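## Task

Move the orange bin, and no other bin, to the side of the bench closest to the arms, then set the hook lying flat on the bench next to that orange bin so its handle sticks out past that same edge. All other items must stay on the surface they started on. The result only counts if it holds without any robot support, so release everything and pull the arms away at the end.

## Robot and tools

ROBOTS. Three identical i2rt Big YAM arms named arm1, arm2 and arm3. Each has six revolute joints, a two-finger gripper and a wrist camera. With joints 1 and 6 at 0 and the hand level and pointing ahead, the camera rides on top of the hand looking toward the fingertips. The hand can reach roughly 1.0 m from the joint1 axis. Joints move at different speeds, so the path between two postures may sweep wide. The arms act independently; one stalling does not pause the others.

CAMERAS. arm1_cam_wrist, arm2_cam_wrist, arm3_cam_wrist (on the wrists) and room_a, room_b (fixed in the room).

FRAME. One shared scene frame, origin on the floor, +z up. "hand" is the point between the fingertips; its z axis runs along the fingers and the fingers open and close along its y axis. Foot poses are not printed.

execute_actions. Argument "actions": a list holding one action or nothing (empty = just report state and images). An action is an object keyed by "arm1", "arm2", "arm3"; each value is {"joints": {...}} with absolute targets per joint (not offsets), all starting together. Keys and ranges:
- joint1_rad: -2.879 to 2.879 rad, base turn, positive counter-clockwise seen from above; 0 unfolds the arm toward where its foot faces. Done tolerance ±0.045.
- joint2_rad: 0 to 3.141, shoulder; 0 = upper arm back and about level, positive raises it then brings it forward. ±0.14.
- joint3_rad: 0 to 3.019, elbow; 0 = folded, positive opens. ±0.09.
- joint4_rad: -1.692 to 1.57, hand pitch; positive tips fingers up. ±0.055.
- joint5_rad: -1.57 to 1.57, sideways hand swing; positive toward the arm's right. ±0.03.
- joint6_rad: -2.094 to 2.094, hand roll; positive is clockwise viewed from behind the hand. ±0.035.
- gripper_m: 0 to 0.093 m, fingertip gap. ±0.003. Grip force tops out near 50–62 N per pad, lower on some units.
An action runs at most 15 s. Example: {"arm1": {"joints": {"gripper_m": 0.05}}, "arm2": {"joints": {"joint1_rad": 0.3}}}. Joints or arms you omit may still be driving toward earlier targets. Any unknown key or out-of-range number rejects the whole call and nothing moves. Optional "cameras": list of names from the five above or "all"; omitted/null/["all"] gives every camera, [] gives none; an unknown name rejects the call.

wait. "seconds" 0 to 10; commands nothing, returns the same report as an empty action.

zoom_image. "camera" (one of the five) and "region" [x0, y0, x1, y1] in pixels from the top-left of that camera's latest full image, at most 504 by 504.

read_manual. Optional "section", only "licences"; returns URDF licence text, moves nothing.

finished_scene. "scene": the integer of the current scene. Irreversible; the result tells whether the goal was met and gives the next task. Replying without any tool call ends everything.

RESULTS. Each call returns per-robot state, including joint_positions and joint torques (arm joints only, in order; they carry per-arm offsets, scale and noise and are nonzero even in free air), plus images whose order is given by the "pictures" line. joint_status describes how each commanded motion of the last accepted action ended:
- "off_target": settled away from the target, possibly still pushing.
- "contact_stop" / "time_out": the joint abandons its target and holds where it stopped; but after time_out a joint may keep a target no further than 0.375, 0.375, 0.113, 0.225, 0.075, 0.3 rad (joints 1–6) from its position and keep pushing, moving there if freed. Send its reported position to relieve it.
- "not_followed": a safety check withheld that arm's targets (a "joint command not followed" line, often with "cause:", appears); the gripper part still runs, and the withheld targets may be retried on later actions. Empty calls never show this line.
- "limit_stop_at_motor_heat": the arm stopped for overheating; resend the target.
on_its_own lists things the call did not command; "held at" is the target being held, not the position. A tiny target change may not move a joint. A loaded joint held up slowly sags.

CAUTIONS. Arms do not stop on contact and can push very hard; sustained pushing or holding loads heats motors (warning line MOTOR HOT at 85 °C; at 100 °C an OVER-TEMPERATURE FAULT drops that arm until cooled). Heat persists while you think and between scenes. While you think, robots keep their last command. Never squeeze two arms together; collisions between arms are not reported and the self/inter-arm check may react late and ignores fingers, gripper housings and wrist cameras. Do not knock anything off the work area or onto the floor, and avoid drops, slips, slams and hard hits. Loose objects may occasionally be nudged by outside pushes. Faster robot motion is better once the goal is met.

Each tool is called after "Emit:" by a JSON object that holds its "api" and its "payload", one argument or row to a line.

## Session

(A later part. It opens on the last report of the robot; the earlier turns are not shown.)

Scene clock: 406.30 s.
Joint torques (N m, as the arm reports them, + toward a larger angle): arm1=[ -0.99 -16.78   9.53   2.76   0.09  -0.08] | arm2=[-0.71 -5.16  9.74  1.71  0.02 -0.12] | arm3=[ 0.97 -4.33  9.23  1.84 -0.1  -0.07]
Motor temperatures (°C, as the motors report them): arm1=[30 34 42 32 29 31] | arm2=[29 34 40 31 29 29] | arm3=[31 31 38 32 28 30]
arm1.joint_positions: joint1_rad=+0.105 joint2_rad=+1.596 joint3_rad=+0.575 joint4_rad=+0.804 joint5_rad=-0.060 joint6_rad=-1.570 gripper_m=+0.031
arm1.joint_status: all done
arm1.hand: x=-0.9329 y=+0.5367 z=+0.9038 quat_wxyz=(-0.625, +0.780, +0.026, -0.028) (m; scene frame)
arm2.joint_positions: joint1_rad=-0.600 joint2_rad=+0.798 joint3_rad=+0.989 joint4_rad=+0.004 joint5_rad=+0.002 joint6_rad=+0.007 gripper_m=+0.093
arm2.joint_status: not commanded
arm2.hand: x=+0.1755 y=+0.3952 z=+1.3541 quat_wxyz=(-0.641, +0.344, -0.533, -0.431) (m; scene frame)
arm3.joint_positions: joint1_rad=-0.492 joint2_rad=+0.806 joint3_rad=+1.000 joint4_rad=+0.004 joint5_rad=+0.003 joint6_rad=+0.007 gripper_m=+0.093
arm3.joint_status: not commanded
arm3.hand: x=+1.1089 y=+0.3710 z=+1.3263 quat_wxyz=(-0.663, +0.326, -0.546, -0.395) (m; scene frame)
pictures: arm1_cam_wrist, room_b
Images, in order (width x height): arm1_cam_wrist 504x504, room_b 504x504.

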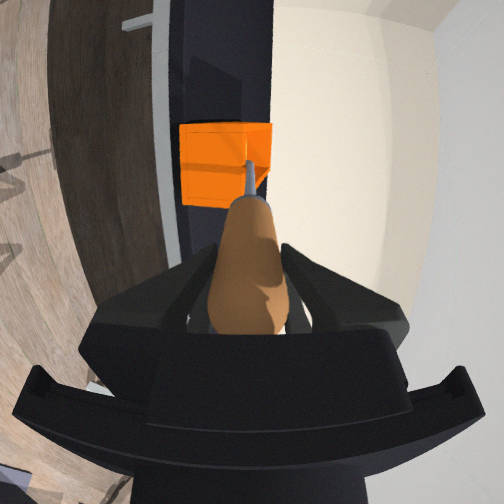

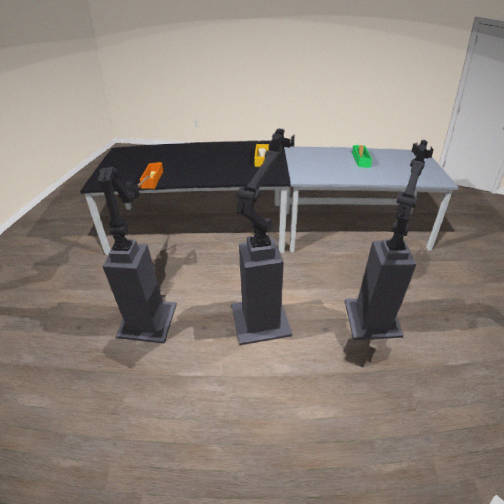

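Emit:
{"api": "execute_actions", "payload": {
  "actions": [
    {"arm1":{"joints":{"joint4_rad":1.2}}}
  ],
  "cameras": ["arm1_cam_wrist"]
}}

Emit:
{"api": "execute_actions", "payload": {
  "actions": [
    {"arm1":{"joints":{"joint1_rad":-0.07,"joint5_rad":-0.19}}}
  ],
  "cameras": []
}}

Emit:
{"api": "execute_actions", "payload": {
  "actions": [
    {"arm1":{"joints":{"joint1_rad":-0.235,"joint5_rad":-0.318,"joint2_rad":2.03,"joint3_rad":1.41,"joint4_rad":0.86}}}
  ],
  "cameras": ["arm1_cam_wrist","room_a"]
}}

Scene clock: 419.33 s.
Joint torques (N m, as the arm reports them, + toward a larger angle): arm1=[ -0.3  -16.12   9.97   4.01   0.13  -0.06] | arm2=[-0.76 -4.94  9.71  1.69  0.01 -0.11] | arm3=[ 1.01 -4.46  9.24  1.68 -0.1  -0.08]
Motor temperatures (°C, as the motors report them): arm1=[30 33 41 32 29 31] | arm2=[29 34 41 31 29 29] | arm3=[31 31 38 32 28 30]
arm1.joint_positions: joint1_rad=+0.105 joint2_rad=+1.602 joint3_rad=+0.570 joint4_rad=+1.143 joint5_rad=-0.060 joint6_rad=-1.569 gripper_m=+0.031
arm1.joint_status: joint4_rad time_out (moved +0.339 of +0.396)
arm1.on_its_own: joint4_rad reads +1.143 and still pushes toward +1.200 since a time_out
arm1.hand: x=-0.9331 y=+0.5400 z=+0.9814 quat_wxyz=(-0.744, +0.667, +0.029, -0.027) (m; scene frame)
arm2.joint_positions: joint1_rad=-0.600 joint2_rad=+0.798 joint3_rad=+0.989 joint4_rad=+0.004 joint5_rad=+0.002 joint6_rad=+0.007 gripper_m=+0.093
arm2.joint_status: not commanded
arm2.hand: x=+0.1755 y=+0.3952 z=+1.3541 quat_wxyz=(-0.641, +0.344, -0.533, -0.431) (m; scene frame)
arm3.joint_positions: joint1_rad=-0.492 joint2_rad=+0.806 joint3_rad=+1.000 joint4_rad=+0.004 joint5_rad=+0.003 joint6_rad=+0.007 gripper_m=+0.093
arm3.joint_status: not commanded
arm3.hand: x=+1.1089 y=+0.3710 z=+1.3263 quat_wxyz=(-0.663, +0.326, -0.546, -0.395) (m; scene frame)
pictures: arm1_cam_wrist
Images, in order (width x height): arm1_cam_wrist 504x504.

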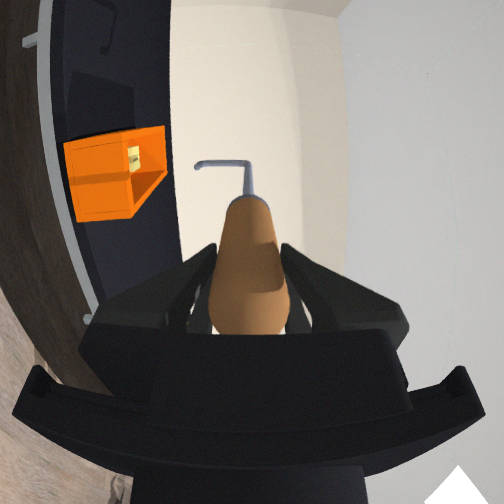

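not run: a stop came earlier in this reply.

not run: a stop came earlier in this reply.

Emit:
{"api": "execute_actions", "payload": {
  "actions": [
    {"arm1":{"joints":{"joint1_rad":-0.07,"joint5_rad":-0.19}}}
  ],
  "cameras": []
}}

Emit:
{"api": "execute_actions", "payload": {
  "actions": [
    {"arm1":{"joints":{"joint1_rad":-0.235,"joint5_rad":-0.318,"joint2_rad":2.03,"joint3_rad":1.41,"joint4_rad":0.86}}}
  ],
  "cameras": ["arm1_cam_wrist","room_a"]
}}

Scene clock: 425.37 s.
Joint torques (N m, as the arm reports them, + toward a larger angle): arm1=[  0.02 -16.52   9.89   3.79   0.21  -0.06] | arm2=[-0.7  -5.04  9.74  1.7   0.01 -0.11] | arm3=[ 0.91 -4.18  9.22  1.72 -0.1  -0.07]
Motor temperatures (°C, as the motors report them): arm1=[30 33 41 32 29 31] | arm2=[29 34 41 31 29 29] | arm3=[31 31 38 32 28 30]
arm1.joint_positions: joint1_rad=-0.077 joint2_rad=+1.602 joint3_rad=+0.570 joint4_rad=+1.143 joint5_rad=-0.191 joint6_rad=-1.569 gripper_m=+0.031
arm1.joint_status: all done
arm1.on_its_own: joint4_rad reads +1.143 and still pushes toward +1.200 since a time_out
arm1.hand: x=-0.8574 y=+0.5355 z=+0.9813 quat_wxyz=(-0.744, +0.668, +0.017, -0.003) (m; scene frame)
arm2.joint_positions: joint1_rad=-0.600 joint2_rad=+0.798 joint3_rad=+0.989 joint4_rad=+0.004 joint5_rad=+0.002 joint6_rad=+0.007 gripper_m=+0.093
arm2.joint_status: not commanded
arm2.hand: x=+0.1755 y=+0.3952 z=+1.3541 quat_wxyz=(-0.641, +0.344, -0.533, -0.431) (m; scene frame)
arm3.joint_positions: joint1_rad=-0.492 joint2_rad=+0.806 joint3_rad=+1.000 joint4_rad=+0.004 joint5_rad=+0.003 joint6_rad=+0.007 gripper_m=+0.093
arm3.joint_status: not commanded
arm3.hand: x=+1.1089 y=+0.3710 z=+1.3263 quat_wxyz=(-0.663, +0.326, -0.546, -0.395) (m; scene frame)
pictures: none
No camera images: the call's "cameras" was empty. Leave "cameras" out to get every camera's image.

Scene clock: 426.97 s.
Joint torques (N m, as the arm reports them, + toward a larger angle): arm1=[  0.8  -28.14  14.86   3.15   0.14  -0.06] | arm2=[-0.79 -5.02  9.75  1.69  0.02 -0.11] | arm3=[ 0.8  -4.56  9.2   1.75 -0.11 -0.06]
Motor temperatures (°C, as the motors report them): arm1=[30 33 41 32 29 31] | arm2=[29 34 41 31 29 29] | arm3=[31 31 38 32 28 30]
arm1.joint_positions: joint1_rad=-0.245 joint2_rad=+2.066 joint3_rad=+1.349 joint4_rad=+0.823 joint5_rad=-0.318 joint6_rad=-1.570 gripper_m=+0.031
arm1.joint_status: all done
arm1.hand: x=-0.7077 y=+0.7585 z=+0.9806 quat_wxyz=(-0.741, +0.671, +0.008, +0.018) (m; scene frame)
arm2.joint_positions: joint1_rad=-0.600 joint2_rad=+0.798 joint3_rad=+0.989 joint4_rad=+0.004 joint5_rad=+0.002 joint6_rad=+0.007 gripper_m=+0.093
arm2.joint_status: not commanded
arm2.hand: x=+0.1755 y=+0.3952 z=+1.3541 quat_wxyz=(-0.641, +0.344, -0.533, -0.431) (m; scene frame)
arm3.joint_positions: joint1_rad=-0.492 joint2_rad=+0.806 joint3_rad=+1.000 joint4_rad=+0.004 joint5_rad=+0.003 joint6_rad=+0.007 gripper_m=+0.093
arm3.joint_status: not commanded
arm3.hand: x=+1.1089 y=+0.3710 z=+1.3263 quat_wxyz=(-0.663, +0.326, -0.546, -0.395) (m; scene frame)
pictures: arm1_cam_wrist, room_a
Images, in order (width x height): arm1_cam_wrist 504x504, room_a 504x504.

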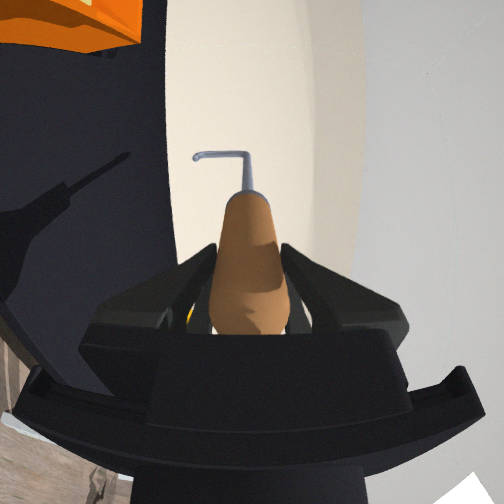

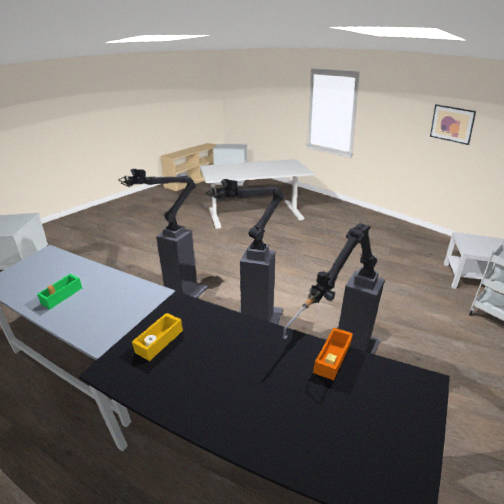

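Emit:
{"api": "execute_actions", "payload": {
  "actions": [
    {"arm1":{"joints":{"joint2_rad":2.31,"joint4_rad":1.155}}}
  ],
  "cameras": ["arm1_cam_wrist"]
}}

Emit:
{"api": "execute_actions", "payload": {
  "actions": [
    {"arm1":{"joints":{"joint6_rad":-0.7,"joint4_rad":1.11}}}
  ],
  "cameras": []
}}

Emit:
{"api": "execute_actions", "payload": {
  "actions": [
    {"arm1":{"joints":{"joint6_rad":0,"joint4_rad":1.04,"joint2_rad":2.37}}}
  ],
  "cameras": ["arm1_cam_wrist"]
}}

Scene clock: 436.23 s.
Joint torques (N m, as the arm reports them, + toward a larger angle): arm1=[  0.29 -32.29  11.9    3.54   0.18  -0.07] | arm2=[-0.67 -5.    9.76  1.68  0.01 -0.11] | arm3=[ 0.81 -4.56  9.18  1.75 -0.12 -0.07]
Motor temperatures (°C, as the motors report them): arm1=[30 33 43 32 29 31] | arm2=[29 34 41 31 29 29] | arm3=[31 31 38 32 28 30]
arm1.joint_positions: joint1_rad=-0.245 joint2_rad=+2.368 joint3_rad=+1.358 joint4_rad=+1.108 joint5_rad=-0.318 joint6_rad=-1.571 gripper_m=+0.031
arm1.joint_status: all done
arm1.hand: x=-0.7094 y=+0.7525 z=+0.8212 quat_wxyz=(-0.738, +0.674, +0.007, +0.017) (m; scene frame)
arm2.joint_positions: joint1_rad=-0.600 joint2_rad=+0.798 joint3_rad=+0.989 joint4_rad=+0.004 joint5_rad=+0.002 joint6_rad=+0.007 gripper_m=+0.093
arm2.joint_status: not commanded
arm2.hand: x=+0.1755 y=+0.3952 z=+1.3541 quat_wxyz=(-0.641, +0.344, -0.533, -0.431) (m; scene frame)
arm3.joint_positions: joint1_rad=-0.492 joint2_rad=+0.806 joint3_rad=+1.000 joint4_rad=+0.004 joint5_rad=+0.003 joint6_rad=+0.007 gripper_m=+0.093
arm3.joint_status: not commanded
arm3.hand: x=+1.1089 y=+0.3710 z=+1.3263 quat_wxyz=(-0.663, +0.326, -0.546, -0.395) (m; scene frame)
pictures: arm1_cam_wrist
Images, in order (width x height): arm1_cam_wrist 504x504.

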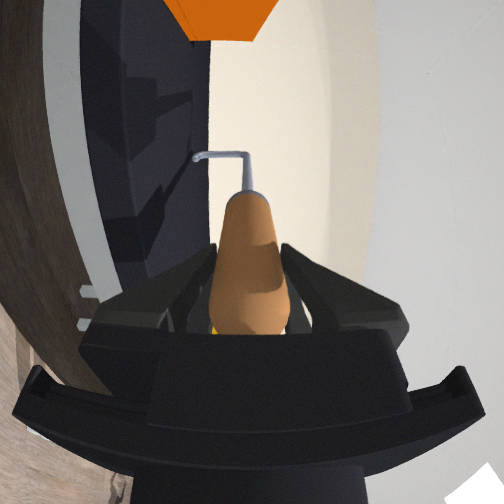

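Scene clock: 438.03 s.
Joint torques (N m, as the arm reports them, + toward a larger angle): arm1=[  0.16 -31.16  12.16   2.41   0.15  -0.05] | arm2=[-0.67 -4.84  9.71  1.68  0.01 -0.1 ] | arm3=[ 0.9  -4.4   9.22  1.76 -0.12 -0.07]
Motor temperatures (°C, as the motors report them): arm1=[30 34 43 32 29 31] | arm2=[29 34 41 31 29 29] | arm3=[31 31 38 32 28 30]
arm1.joint_positions: joint1_rad=-0.245 joint2_rad=+2.361 joint3_rad=+1.358 joint4_rad=+1.089 joint5_rad=-0.318 joint6_rad=-0.705 gripper_m=+0.031
arm1.joint_status: all done
arm1.hand: x=-0.7091 y=+0.7534 z=+0.8219 quat_wxyz=(-0.673, +0.618, -0.280, -0.294) (m; scene frame)
arm2.joint_positions: joint1_rad=-0.600 joint2_rad=+0.798 joint3_rad=+0.989 joint4_rad=+0.004 joint5_rad=+0.002 joint6_rad=+0.007 gripper_m=+0.093
arm2.joint_status: not commanded
arm2.hand: x=+0.1755 y=+0.3952 z=+1.3541 quat_wxyz=(-0.641, +0.344, -0.533, -0.431) (m; scene frame)
arm3.joint_positions: joint1_rad=-0.492 joint2_rad=+0.806 joint3_rad=+1.000 joint4_rad=+0.004 joint5_rad=+0.003 joint6_rad=+0.007 gripper_m=+0.093
arm3.joint_status: not commanded
arm3.hand: x=+1.1089 y=+0.3710 z=+1.3263 quat_wxyz=(-0.663, +0.326, -0.546, -0.395) (m; scene frame)
pictures: none
No camera images: the call's "cameras" was empty. Leave "cameras" out to get every camera's image.

Scene clock: 439.70 s.
Joint torques (N m, as the arm reports them, + toward a larger angle): arm1=[  0.62 -26.23  11.38   2.43  -0.02  -0.06] | arm2=[-0.88 -5.09  9.74  1.69  0.01 -0.11] | arm3=[ 0.91 -4.24  9.23  1.68 -0.12 -0.08]
Motor temperatures (°C, as the motors report them): arm1=[30 34 42 32 29 31] | arm2=[29 34 41 31 29 29] | arm3=[31 31 39 32 28 30]
arm1.joint_positions: joint1_rad=-0.245 joint2_rad=+2.373 joint3_rad=+1.363 joint4_rad=+1.026 joint5_rad=-0.315 joint6_rad=-0.006 gripper_m=+0.031
arm1.joint_status: all done
arm1.hand: x=-0.7080 y=+0.7546 z=+0.8006 quat_wxyz=(-0.511, +0.496, -0.498, -0.496) (m; scene frame)
arm2.joint_positions: joint1_rad=-0.600 joint2_rad=+0.798 joint3_rad=+0.989 joint4_rad=+0.004 joint5_rad=+0.002 joint6_rad=+0.007 gripper_m=+0.093
arm2.joint_status: not commanded
arm2.hand: x=+0.1755 y=+0.3952 z=+1.3541 quat_wxyz=(-0.641, +0.344, -0.533, -0.431) (m; scene frame)
arm3.joint_positions: joint1_rad=-0.492 joint2_rad=+0.806 joint3_rad=+1.000 joint4_rad=+0.004 joint5_rad=+0.003 joint6_rad=+0.007 gripper_m=+0.093
arm3.joint_status: not commanded
arm3.hand: x=+1.1089 y=+0.3710 z=+1.3263 quat_wxyz=(-0.663, +0.326, -0.546, -0.395) (m; scene frame)
pictures: arm1_cam_wrist
Images, in order (width x height): arm1_cam_wrist 504x504.

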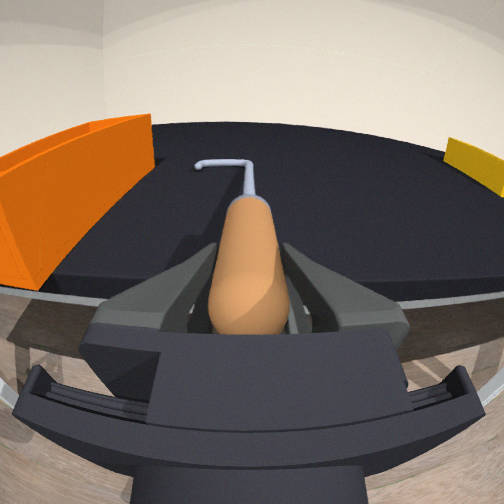

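Emit:
{"api": "execute_actions", "payload": {
  "actions": [
    {"arm1":{"joints":{"joint2_rad":2.415}}}
  ],
  "cameras": []
}}

Emit:
{"api": "execute_actions", "payload": {
  "actions": [
    {"arm1":{"joints":{"gripper_m":0.093}}}
  ],
  "cameras": ["arm1_cam_wrist"]
}}

Emit:
{"api": "execute_actions", "payload": {
  "actions": [
    {"arm1":{"joints":{"joint2_rad":2.0,"joint4_rad":0.3}}}
  ],
  "cameras": ["arm1_cam_wrist"]
}}

Scene clock: 447.13 s.
Joint torques (N m, as the arm reports them, + toward a larger angle): arm1=[ -0.22 -25.47  11.1    2.12  -0.01  -0.16] | arm2=[-0.66 -5.01  9.74  1.67  0.02 -0.11] | arm3=[ 0.87 -4.36  9.24  1.74 -0.1  -0.08]
Motor temperatures (°C, as the motors report them): arm1=[30 34 42 32 29 31] | arm2=[29 34 41 31 29 29] | arm3=[31 31 39 32 28 30]
arm1.joint_positions: joint1_rad=-0.245 joint2_rad=+2.406 joint3_rad=+1.366 joint4_rad=+1.032 joint5_rad=-0.316 joint6_rad=+0.003 gripper_m=+0.031
arm1.joint_status: all done
arm1.hand: x=-0.7091 y=+0.7518 z=+0.7783 quat_wxyz=(-0.501, +0.498, -0.507, -0.494) (m; scene frame)
arm2.joint_positions: joint1_rad=-0.600 joint2_rad=+0.798 joint3_rad=+0.989 joint4_rad=+0.004 joint5_rad=+0.002 joint6_rad=+0.007 gripper_m=+0.093
arm2.joint_status: not commanded
arm2.hand: x=+0.1755 y=+0.3952 z=+1.3541 quat_wxyz=(-0.641, +0.344, -0.533, -0.431) (m; scene frame)
arm3.joint_positions: joint1_rad=-0.492 joint2_rad=+0.806 joint3_rad=+1.000 joint4_rad=+0.004 joint5_rad=+0.003 joint6_rad=+0.007 gripper_m=+0.093
arm3.joint_status: not commanded
arm3.hand: x=+1.1089 y=+0.3710 z=+1.3263 quat_wxyz=(-0.663, +0.326, -0.546, -0.395) (m; scene frame)
pictures: none
No camera images: the call's "cameras" was empty. Leave "cameras" out to get every camera's image.

Scene clock: 447.83 s.
Joint torques (N m, as the arm reports them, + toward a larger angle): arm1=[  0.56 -25.78  10.6    2.25   0.01  -0.16] | arm2=[-0.75 -5.03  9.74  1.71  0.01 -0.11] | arm3=[ 0.88 -4.33  9.23  1.74 -0.09 -0.07]
Motor temperatures (°C, as the motors report them): arm1=[30 34 42 32 29 31] | arm2=[29 34 41 31 29 29] | arm3=[31 31 39 32 28 30]
arm1.joint_positions: joint1_rad=-0.245 joint2_rad=+2.406 joint3_rad=+1.372 joint4_rad=+1.032 joint5_rad=-0.316 joint6_rad=+0.003 gripper_m=+0.093
arm1.joint_status: all done
arm1.hand: x=-0.7085 y=+0.7537 z=+0.7809 quat_wxyz=(-0.503, +0.497, -0.505, -0.495) (m; scene frame)
arm2.joint_positions: joint1_rad=-0.600 joint2_rad=+0.798 joint3_rad=+0.989 joint4_rad=+0.004 joint5_rad=+0.002 joint6_rad=+0.007 gripper_m=+0.093
arm2.joint_status: not commanded
arm2.hand: x=+0.1755 y=+0.3952 z=+1.3541 quat_wxyz=(-0.641, +0.344, -0.533, -0.431) (m; scene frame)
arm3.joint_positions: joint1_rad=-0.492 joint2_rad=+0.806 joint3_rad=+1.000 joint4_rad=+0.004 joint5_rad=+0.003 joint6_rad=+0.007 gripper_m=+0.093
arm3.joint_status: not commanded
arm3.hand: x=+1.1089 y=+0.3710 z=+1.3263 quat_wxyz=(-0.663, +0.326, -0.546, -0.395) (m; scene frame)
pictures: arm1_cam_wrist
Images, in order (width x height): arm1_cam_wrist 504x504.

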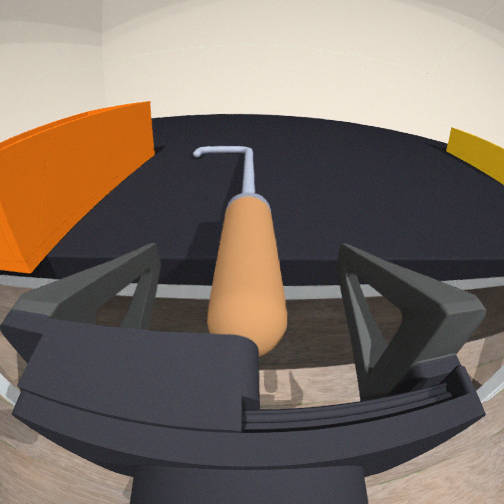

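Scene clock: 449.33 s.
Joint torques (N m, as the arm reports them, + toward a larger angle): arm1=[  0.23 -24.46  11.17   1.66  -0.01  -0.19] | arm2=[-0.73 -5.03  9.74  1.67  0.02 -0.12] | arm3=[ 1.09 -4.35  9.18  1.7  -0.1  -0.05]
Motor temperatures (°C, as the motors report them): arm1=[30 34 42 32 29 31] | arm2=[29 34 41 31 29 29] | arm3=[31 31 39 32 28 30]
arm1.joint_positions: joint1_rad=-0.245 joint2_rad=+1.997 joint3_rad=+1.400 joint4_rad=+0.303 joint5_rad=-0.317 joint6_rad=+0.003 gripper_m=+0.093
arm1.joint_status: all done
arm1.hand: x=-0.7081 y=+0.7563 z=+0.9393 quat_wxyz=(-0.405, +0.537, -0.592, -0.444) (m; scene frame)
arm2.joint_positions: joint1_rad=-0.600 joint2_rad=+0.798 joint3_rad=+0.989 joint4_rad=+0.004 joint5_rad=+0.002 joint6_rad=+0.007 gripper_m=+0.093
arm2.joint_status: not commanded
arm2.hand: x=+0.1755 y=+0.3952 z=+1.3541 quat_wxyz=(-0.641, +0.344, -0.533, -0.431) (m; scene frame)
arm3.joint_positions: joint1_rad=-0.492 joint2_rad=+0.806 joint3_rad=+1.000 joint4_rad=+0.004 joint5_rad=+0.003 joint6_rad=+0.007 gripper_m=+0.093
arm3.joint_status: not commanded
arm3.hand: x=+1.1089 y=+0.3710 z=+1.3263 quat_wxyz=(-0.663, +0.326, -0.546, -0.395) (m; scene frame)
pictures: arm1_cam_wrist
Images, in order (width x height): arm1_cam_wrist 504x504.

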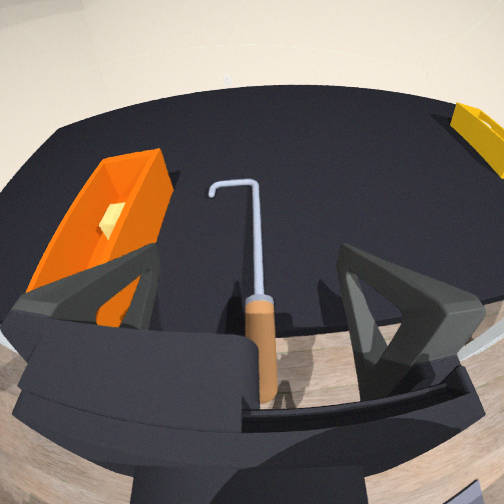

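Emit:
{"api": "execute_actions", "payload": {
  "actions": [
    {"arm1":{"joints":{"joint1_rad":0.095,"joint2_rad":1.87,"joint3_rad":1.04,"joint4_rad":0.86,"joint5_rad":0,"gripper_m":0}}}
  ],
  "cameras": []
}}

Emit:
{"api": "execute_actions", "payload": {
  "actions": [
    {"arm1":{"joints":{"joint2_rad":2.20,"joint4_rad":1.18}}}
  ],
  "cameras": ["arm1_cam_wrist"]
}}

Emit:
{"api": "execute_actions", "payload": {
  "actions": [
    {"arm1":{"joints":{"joint2_rad":2.29,"joint3_rad":1.30,"joint4_rad":1.03}}}
  ],
  "cameras": ["arm1_cam_wrist","room_b"]
}}

Scene clock: 462.47 s.
Joint torques (N m, as the arm reports them, + toward a larger angle): arm1=[ -1.23 -21.03   9.66   2.4    0.16  -0.18] | arm2=[-0.77 -5.04  9.74  1.71  0.01 -0.11] | arm3=[ 1.07 -4.03  9.17  1.65 -0.11 -0.07]
Motor temperatures (°C, as the motors report them): arm1=[30 34 42 32 29 31] | arm2=[29 34 41 31 29 29] | arm3=[31 30 39 32 28 30]
arm1.joint_positions: joint1_rad=+0.092 joint2_rad=+1.868 joint3_rad=+1.031 joint4_rad=+0.843 joint5_rad=-0.001 joint6_rad=+0.003 gripper_m=+0.001
arm1.joint_status: all done
arm1.hand: x=-0.9170 y=+0.6979 z=+0.9652 quat_wxyz=(-0.499, +0.501, -0.498, -0.503) (m; scene frame)
arm2.joint_positions: joint1_rad=-0.600 joint2_rad=+0.798 joint3_rad=+0.989 joint4_rad=+0.004 joint5_rad=+0.002 joint6_rad=+0.007 gripper_m=+0.093
arm2.joint_status: not commanded
arm2.hand: x=+0.1755 y=+0.3952 z=+1.3541 quat_wxyz=(-0.641, +0.344, -0.533, -0.431) (m; scene frame)
arm3.joint_positions: joint1_rad=-0.492 joint2_rad=+0.806 joint3_rad=+1.000 joint4_rad=+0.004 joint5_rad=+0.003 joint6_rad=+0.007 gripper_m=+0.093
arm3.joint_status: not commanded
arm3.hand: x=+1.1089 y=+0.3710 z=+1.3263 quat_wxyz=(-0.663, +0.326, -0.546, -0.395) (m; scene frame)
pictures: none
No camera images: the call's "cameras" was empty. Leave "cameras" out to get every camera's image.

Scene clock: 463.63 s.
Joint torques (N m, as the arm reports them, + toward a larger angle): arm1=[ -0.02 -24.2    7.02   2.54   0.15  -0.19] | arm2=[-0.67 -5.    9.79  1.7   0.02 -0.11] | arm3=[ 0.83 -4.56  9.18  1.74 -0.11 -0.08]
Motor temperatures (°C, as the motors report them): arm1=[30 34 41 32 29 31] | arm2=[29 34 41 31 29 29] | arm3=[31 30 39 32 28 30]
arm1.joint_positions: joint1_rad=+0.092 joint2_rad=+2.216 joint3_rad=+1.028 joint4_rad=+1.163 joint5_rad=-0.001 joint6_rad=+0.003 gripper_m=+0.001
arm1.joint_status: all done
arm1.hand: x=-0.9166 y=+0.6905 z=+0.8069 quat_wxyz=(-0.492, +0.508, -0.505, -0.495) (m; scene frame)
arm2.joint_positions: joint1_rad=-0.600 joint2_rad=+0.798 joint3_rad=+0.989 joint4_rad=+0.004 joint5_rad=+0.002 joint6_rad=+0.007 gripper_m=+0.093
arm2.joint_status: not commanded
arm2.hand: x=+0.1755 y=+0.3952 z=+1.3541 quat_wxyz=(-0.641, +0.344, -0.533, -0.431) (m; scene frame)
arm3.joint_positions: joint1_rad=-0.492 joint2_rad=+0.806 joint3_rad=+1.000 joint4_rad=+0.004 joint5_rad=+0.003 joint6_rad=+0.007 gripper_m=+0.093
arm3.joint_status: not commanded
arm3.hand: x=+1.1089 y=+0.3710 z=+1.3263 quat_wxyz=(-0.663, +0.326, -0.546, -0.395) (m; scene frame)
pictures: arm1_cam_wrist
Images, in order (width x height): arm1_cam_wrist 504x504.

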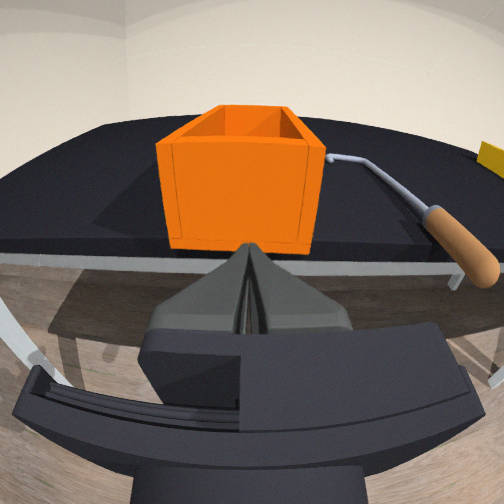

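Scene clock: 464.63 s.
Joint torques (N m, as the arm reports them, + toward a larger angle): arm1=[  0.11 -25.15  10.05   1.86   0.13  -0.17] | arm2=[-0.71 -5.23  9.74  1.68  0.01 -0.12] | arm3=[ 0.97 -4.23  9.22  1.72 -0.11 -0.08]
Motor temperatures (°C, as the motors report them): arm1=[30 34 41 32 29 31] | arm2=[29 34 41 31 29 29] | arm3=[31 30 39 32 28 30]
arm1.joint_positions: joint1_rad=+0.092 joint2_rad=+2.289 joint3_rad=+1.272 joint4_rad=+1.035 joint5_rad=-0.001 joint6_rad=+0.003 gripper_m=+0.001
arm1.joint_status: all done
arm1.hand: x=-0.9171 y=+0.7670 z=+0.8251 quat_wxyz=(-0.502, +0.497, -0.495, -0.506) (m; scene frame)
arm2.joint_positions: joint1_rad=-0.600 joint2_rad=+0.798 joint3_rad=+0.989 joint4_rad=+0.004 joint5_rad=+0.002 joint6_rad=+0.007 gripper_m=+0.093
arm2.joint_status: not commanded
arm2.hand: x=+0.1755 y=+0.3952 z=+1.3541 quat_wxyz=(-0.641, +0.344, -0.533, -0.431) (m; scene frame)
arm3.joint_positions: joint1_rad=-0.492 joint2_rad=+0.806 joint3_rad=+1.000 joint4_rad=+0.004 joint5_rad=+0.003 joint6_rad=+0.007 gripper_m=+0.093
arm3.joint_status: not commanded
arm3.hand: x=+1.1089 y=+0.3710 z=+1.3263 quat_wxyz=(-0.663, +0.326, -0.546, -0.395) (m; scene frame)
pictures: arm1_cam_wrist, room_b
Images, in order (width x height): arm1_cam_wrist 504x504, room_b 504x504.

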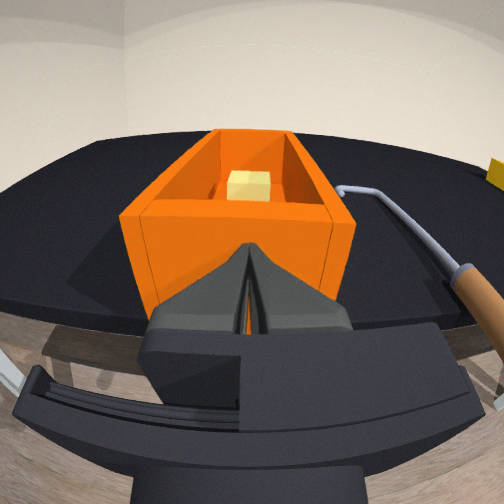

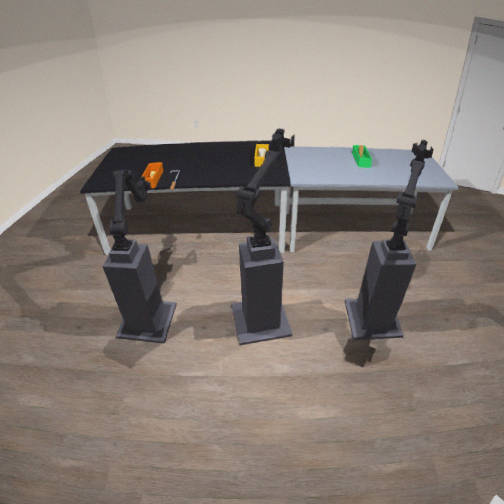

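Emit:
{"api": "execute_actions", "payload": {
  "actions": [
    {"arm1":{"joints":{"joint2_rad":2.335,"joint3_rad":1.35,"joint4_rad":1.0}}}
  ],
  "cameras": []
}}

Emit:
{"api": "execute_actions", "payload": {
  "actions": [
    {"arm1":{"joints":{"joint2_rad":2.20,"joint3_rad":1.04,"joint4_rad":1.18}}}
  ],
  "cameras": ["arm1_cam_wrist"]
}}

Scene clock: 470.97 s.
Joint torques (N m, as the arm reports them, + toward a larger angle): arm1=[ -0.6  -23.38  10.99   1.81   0.14  -0.15] | arm2=[-0.68 -5.04  9.74  1.68  0.01 -0.11] | arm3=[ 1.01 -4.44  9.14  1.72 -0.12 -0.06]
Motor temperatures (°C, as the motors report them): arm1=[30 34 41 32 29 31] | arm2=[29 34 41 31 29 29] | arm3=[31 30 39 32 28 30]
arm1.joint_positions: joint1_rad=+0.092 joint2_rad=+2.316 joint3_rad=+1.312 joint4_rad=+1.006 joint5_rad=-0.001 joint6_rad=+0.003 gripper_m=+0.001
arm1.joint_status: all done
arm1.hand: x=-0.9171 y=+0.7776 z=+0.8153 quat_wxyz=(-0.498, +0.502, -0.499, -0.502) (m; scene frame)
arm2.joint_positions: joint1_rad=-0.600 joint2_rad=+0.798 joint3_rad=+0.989 joint4_rad=+0.004 joint5_rad=+0.002 joint6_rad=+0.007 gripper_m=+0.093
arm2.joint_status: not commanded
arm2.hand: x=+0.1755 y=+0.3952 z=+1.3541 quat_wxyz=(-0.641, +0.344, -0.533, -0.431) (m; scene frame)
arm3.joint_positions: joint1_rad=-0.492 joint2_rad=+0.806 joint3_rad=+1.000 joint4_rad=+0.004 joint5_rad=+0.003 joint6_rad=+0.007 gripper_m=+0.093
arm3.joint_status: not commanded
arm3.hand: x=+1.1089 y=+0.3710 z=+1.3263 quat_wxyz=(-0.663, +0.326, -0.546, -0.395) (m; scene frame)
pictures: none
No camera images: the call's "cameras" was empty. Leave "cameras" out to get every camera's image.

Scene clock: 472.03 s.
Joint torques (N m, as the arm reports them, + toward a larger angle): arm1=[ -0.49 -21.56   6.51   2.25   0.15  -0.15] | arm2=[-0.74 -4.87  9.74  1.7   0.01 -0.12] | arm3=[ 0.94 -4.17  9.19  1.73 -0.1  -0.07]
Motor temperatures (°C, as the motors report them): arm1=[30 34 41 32 29 31] | arm2=[29 34 41 31 29 29] | arm3=[31 30 39 32 28 30]
arm1.joint_positions: joint1_rad=+0.092 joint2_rad=+2.194 joint3_rad=+1.034 joint4_rad=+1.168 joint5_rad=-0.001 joint6_rad=+0.003 gripper_m=+0.001
arm1.joint_status: all done
arm1.hand: x=-0.9167 y=+0.6948 z=+0.8249 quat_wxyz=(-0.500, +0.500, -0.497, -0.503) (m; scene frame)
arm2.joint_positions: joint1_rad=-0.600 joint2_rad=+0.798 joint3_rad=+0.989 joint4_rad=+0.004 joint5_rad=+0.002 joint6_rad=+0.007 gripper_m=+0.093
arm2.joint_status: not commanded
arm2.hand: x=+0.1755 y=+0.3952 z=+1.3541 quat_wxyz=(-0.641, +0.344, -0.533, -0.431) (m; scene frame)
arm3.joint_positions: joint1_rad=-0.492 joint2_rad=+0.806 joint3_rad=+1.000 joint4_rad=+0.004 joint5_rad=+0.003 joint6_rad=+0.007 gripper_m=+0.093
arm3.joint_status: not commanded
arm3.hand: x=+1.1089 y=+0.3710 z=+1.3263 quat_wxyz=(-0.663, +0.326, -0.546, -0.395) (m; scene frame)
pictures: arm1_cam_wrist
Images, in order (width x height): arm1_cam_wrist 504x504.

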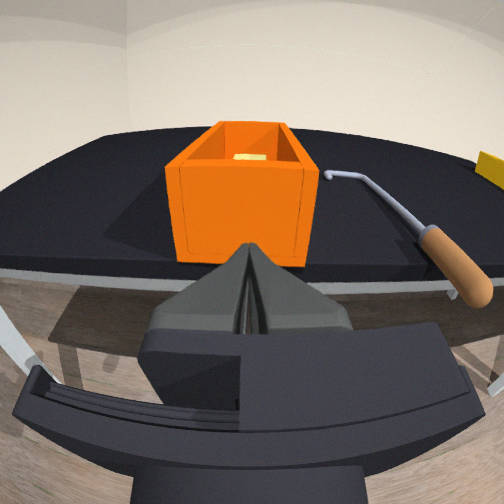

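Flush with the edge. Move clear and finish.

Emit:
{"api": "execute_actions", "payload": {
  "actions": [
    {"arm1":{"joints":{"joint2_rad":1.3,"joint3_rad":0.7,"joint4_rad":0.6}}}
  ],
  "cameras": ["room_a"]
}}

Emit:
{"api": "finished_scene", "payload": {
  "scene": 1
}}

Scene clock: 480.73 s.
Joint torques (N m, as the arm reports them, + toward a larger angle): arm1=[  0.04 -12.23  10.78   1.63   0.17  -0.16] | arm2=[-0.66 -4.95  9.74  1.7   0.02 -0.12] | arm3=[ 1.1  -4.38  9.21  1.73 -0.12 -0.07]
Motor temperatures (°C, as the motors report them): arm1=[30 34 40 32 29 31] | arm2=[29 34 41 31 29 29] | arm3=[31 30 39 32 28 30]
arm1.joint_positions: joint1_rad=+0.092 joint2_rad=+1.297 joint3_rad=+0.697 joint4_rad=+0.607 joint5_rad=-0.001 joint6_rad=+0.003 gripper_m=+0.001
arm1.joint_status: all done
arm1.hand: x=-0.9163 y=+0.5447 z=+1.0747 quat_wxyz=(-0.499, +0.500, -0.498, -0.503) (m; scene frame)
arm2.joint_positions: joint1_rad=-0.600 joint2_rad=+0.798 joint3_rad=+0.989 joint4_rad=+0.004 joint5_rad=+0.002 joint6_rad=+0.007 gripper_m=+0.093
arm2.joint_status: not commanded
arm2.hand: x=+0.1755 y=+0.3952 z=+1.3541 quat_wxyz=(-0.641, +0.344, -0.533, -0.431) (m; scene frame)
arm3.joint_positions: joint1_rad=-0.492 joint2_rad=+0.806 joint3_rad=+1.000 joint4_rad=+0.004 joint5_rad=+0.003 joint6_rad=+0.007 gripper_m=+0.093
arm3.joint_status: not commanded
arm3.hand: x=+1.1089 y=+0.3710 z=+1.3263 quat_wxyz=(-0.663, +0.326, -0.546, -0.395) (m; scene frame)
pictures: room_a
Images, in order (width x height): room_a 504x504.

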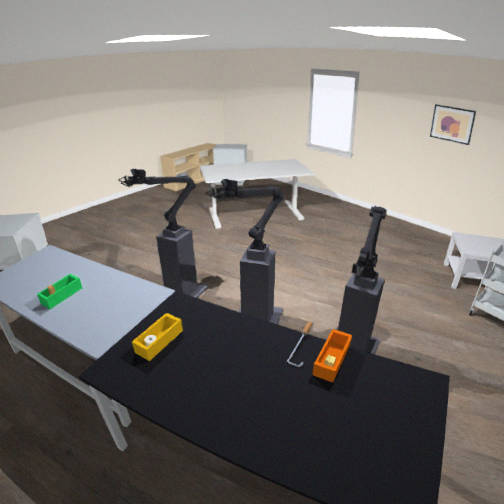

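The scene is finished: the task was done.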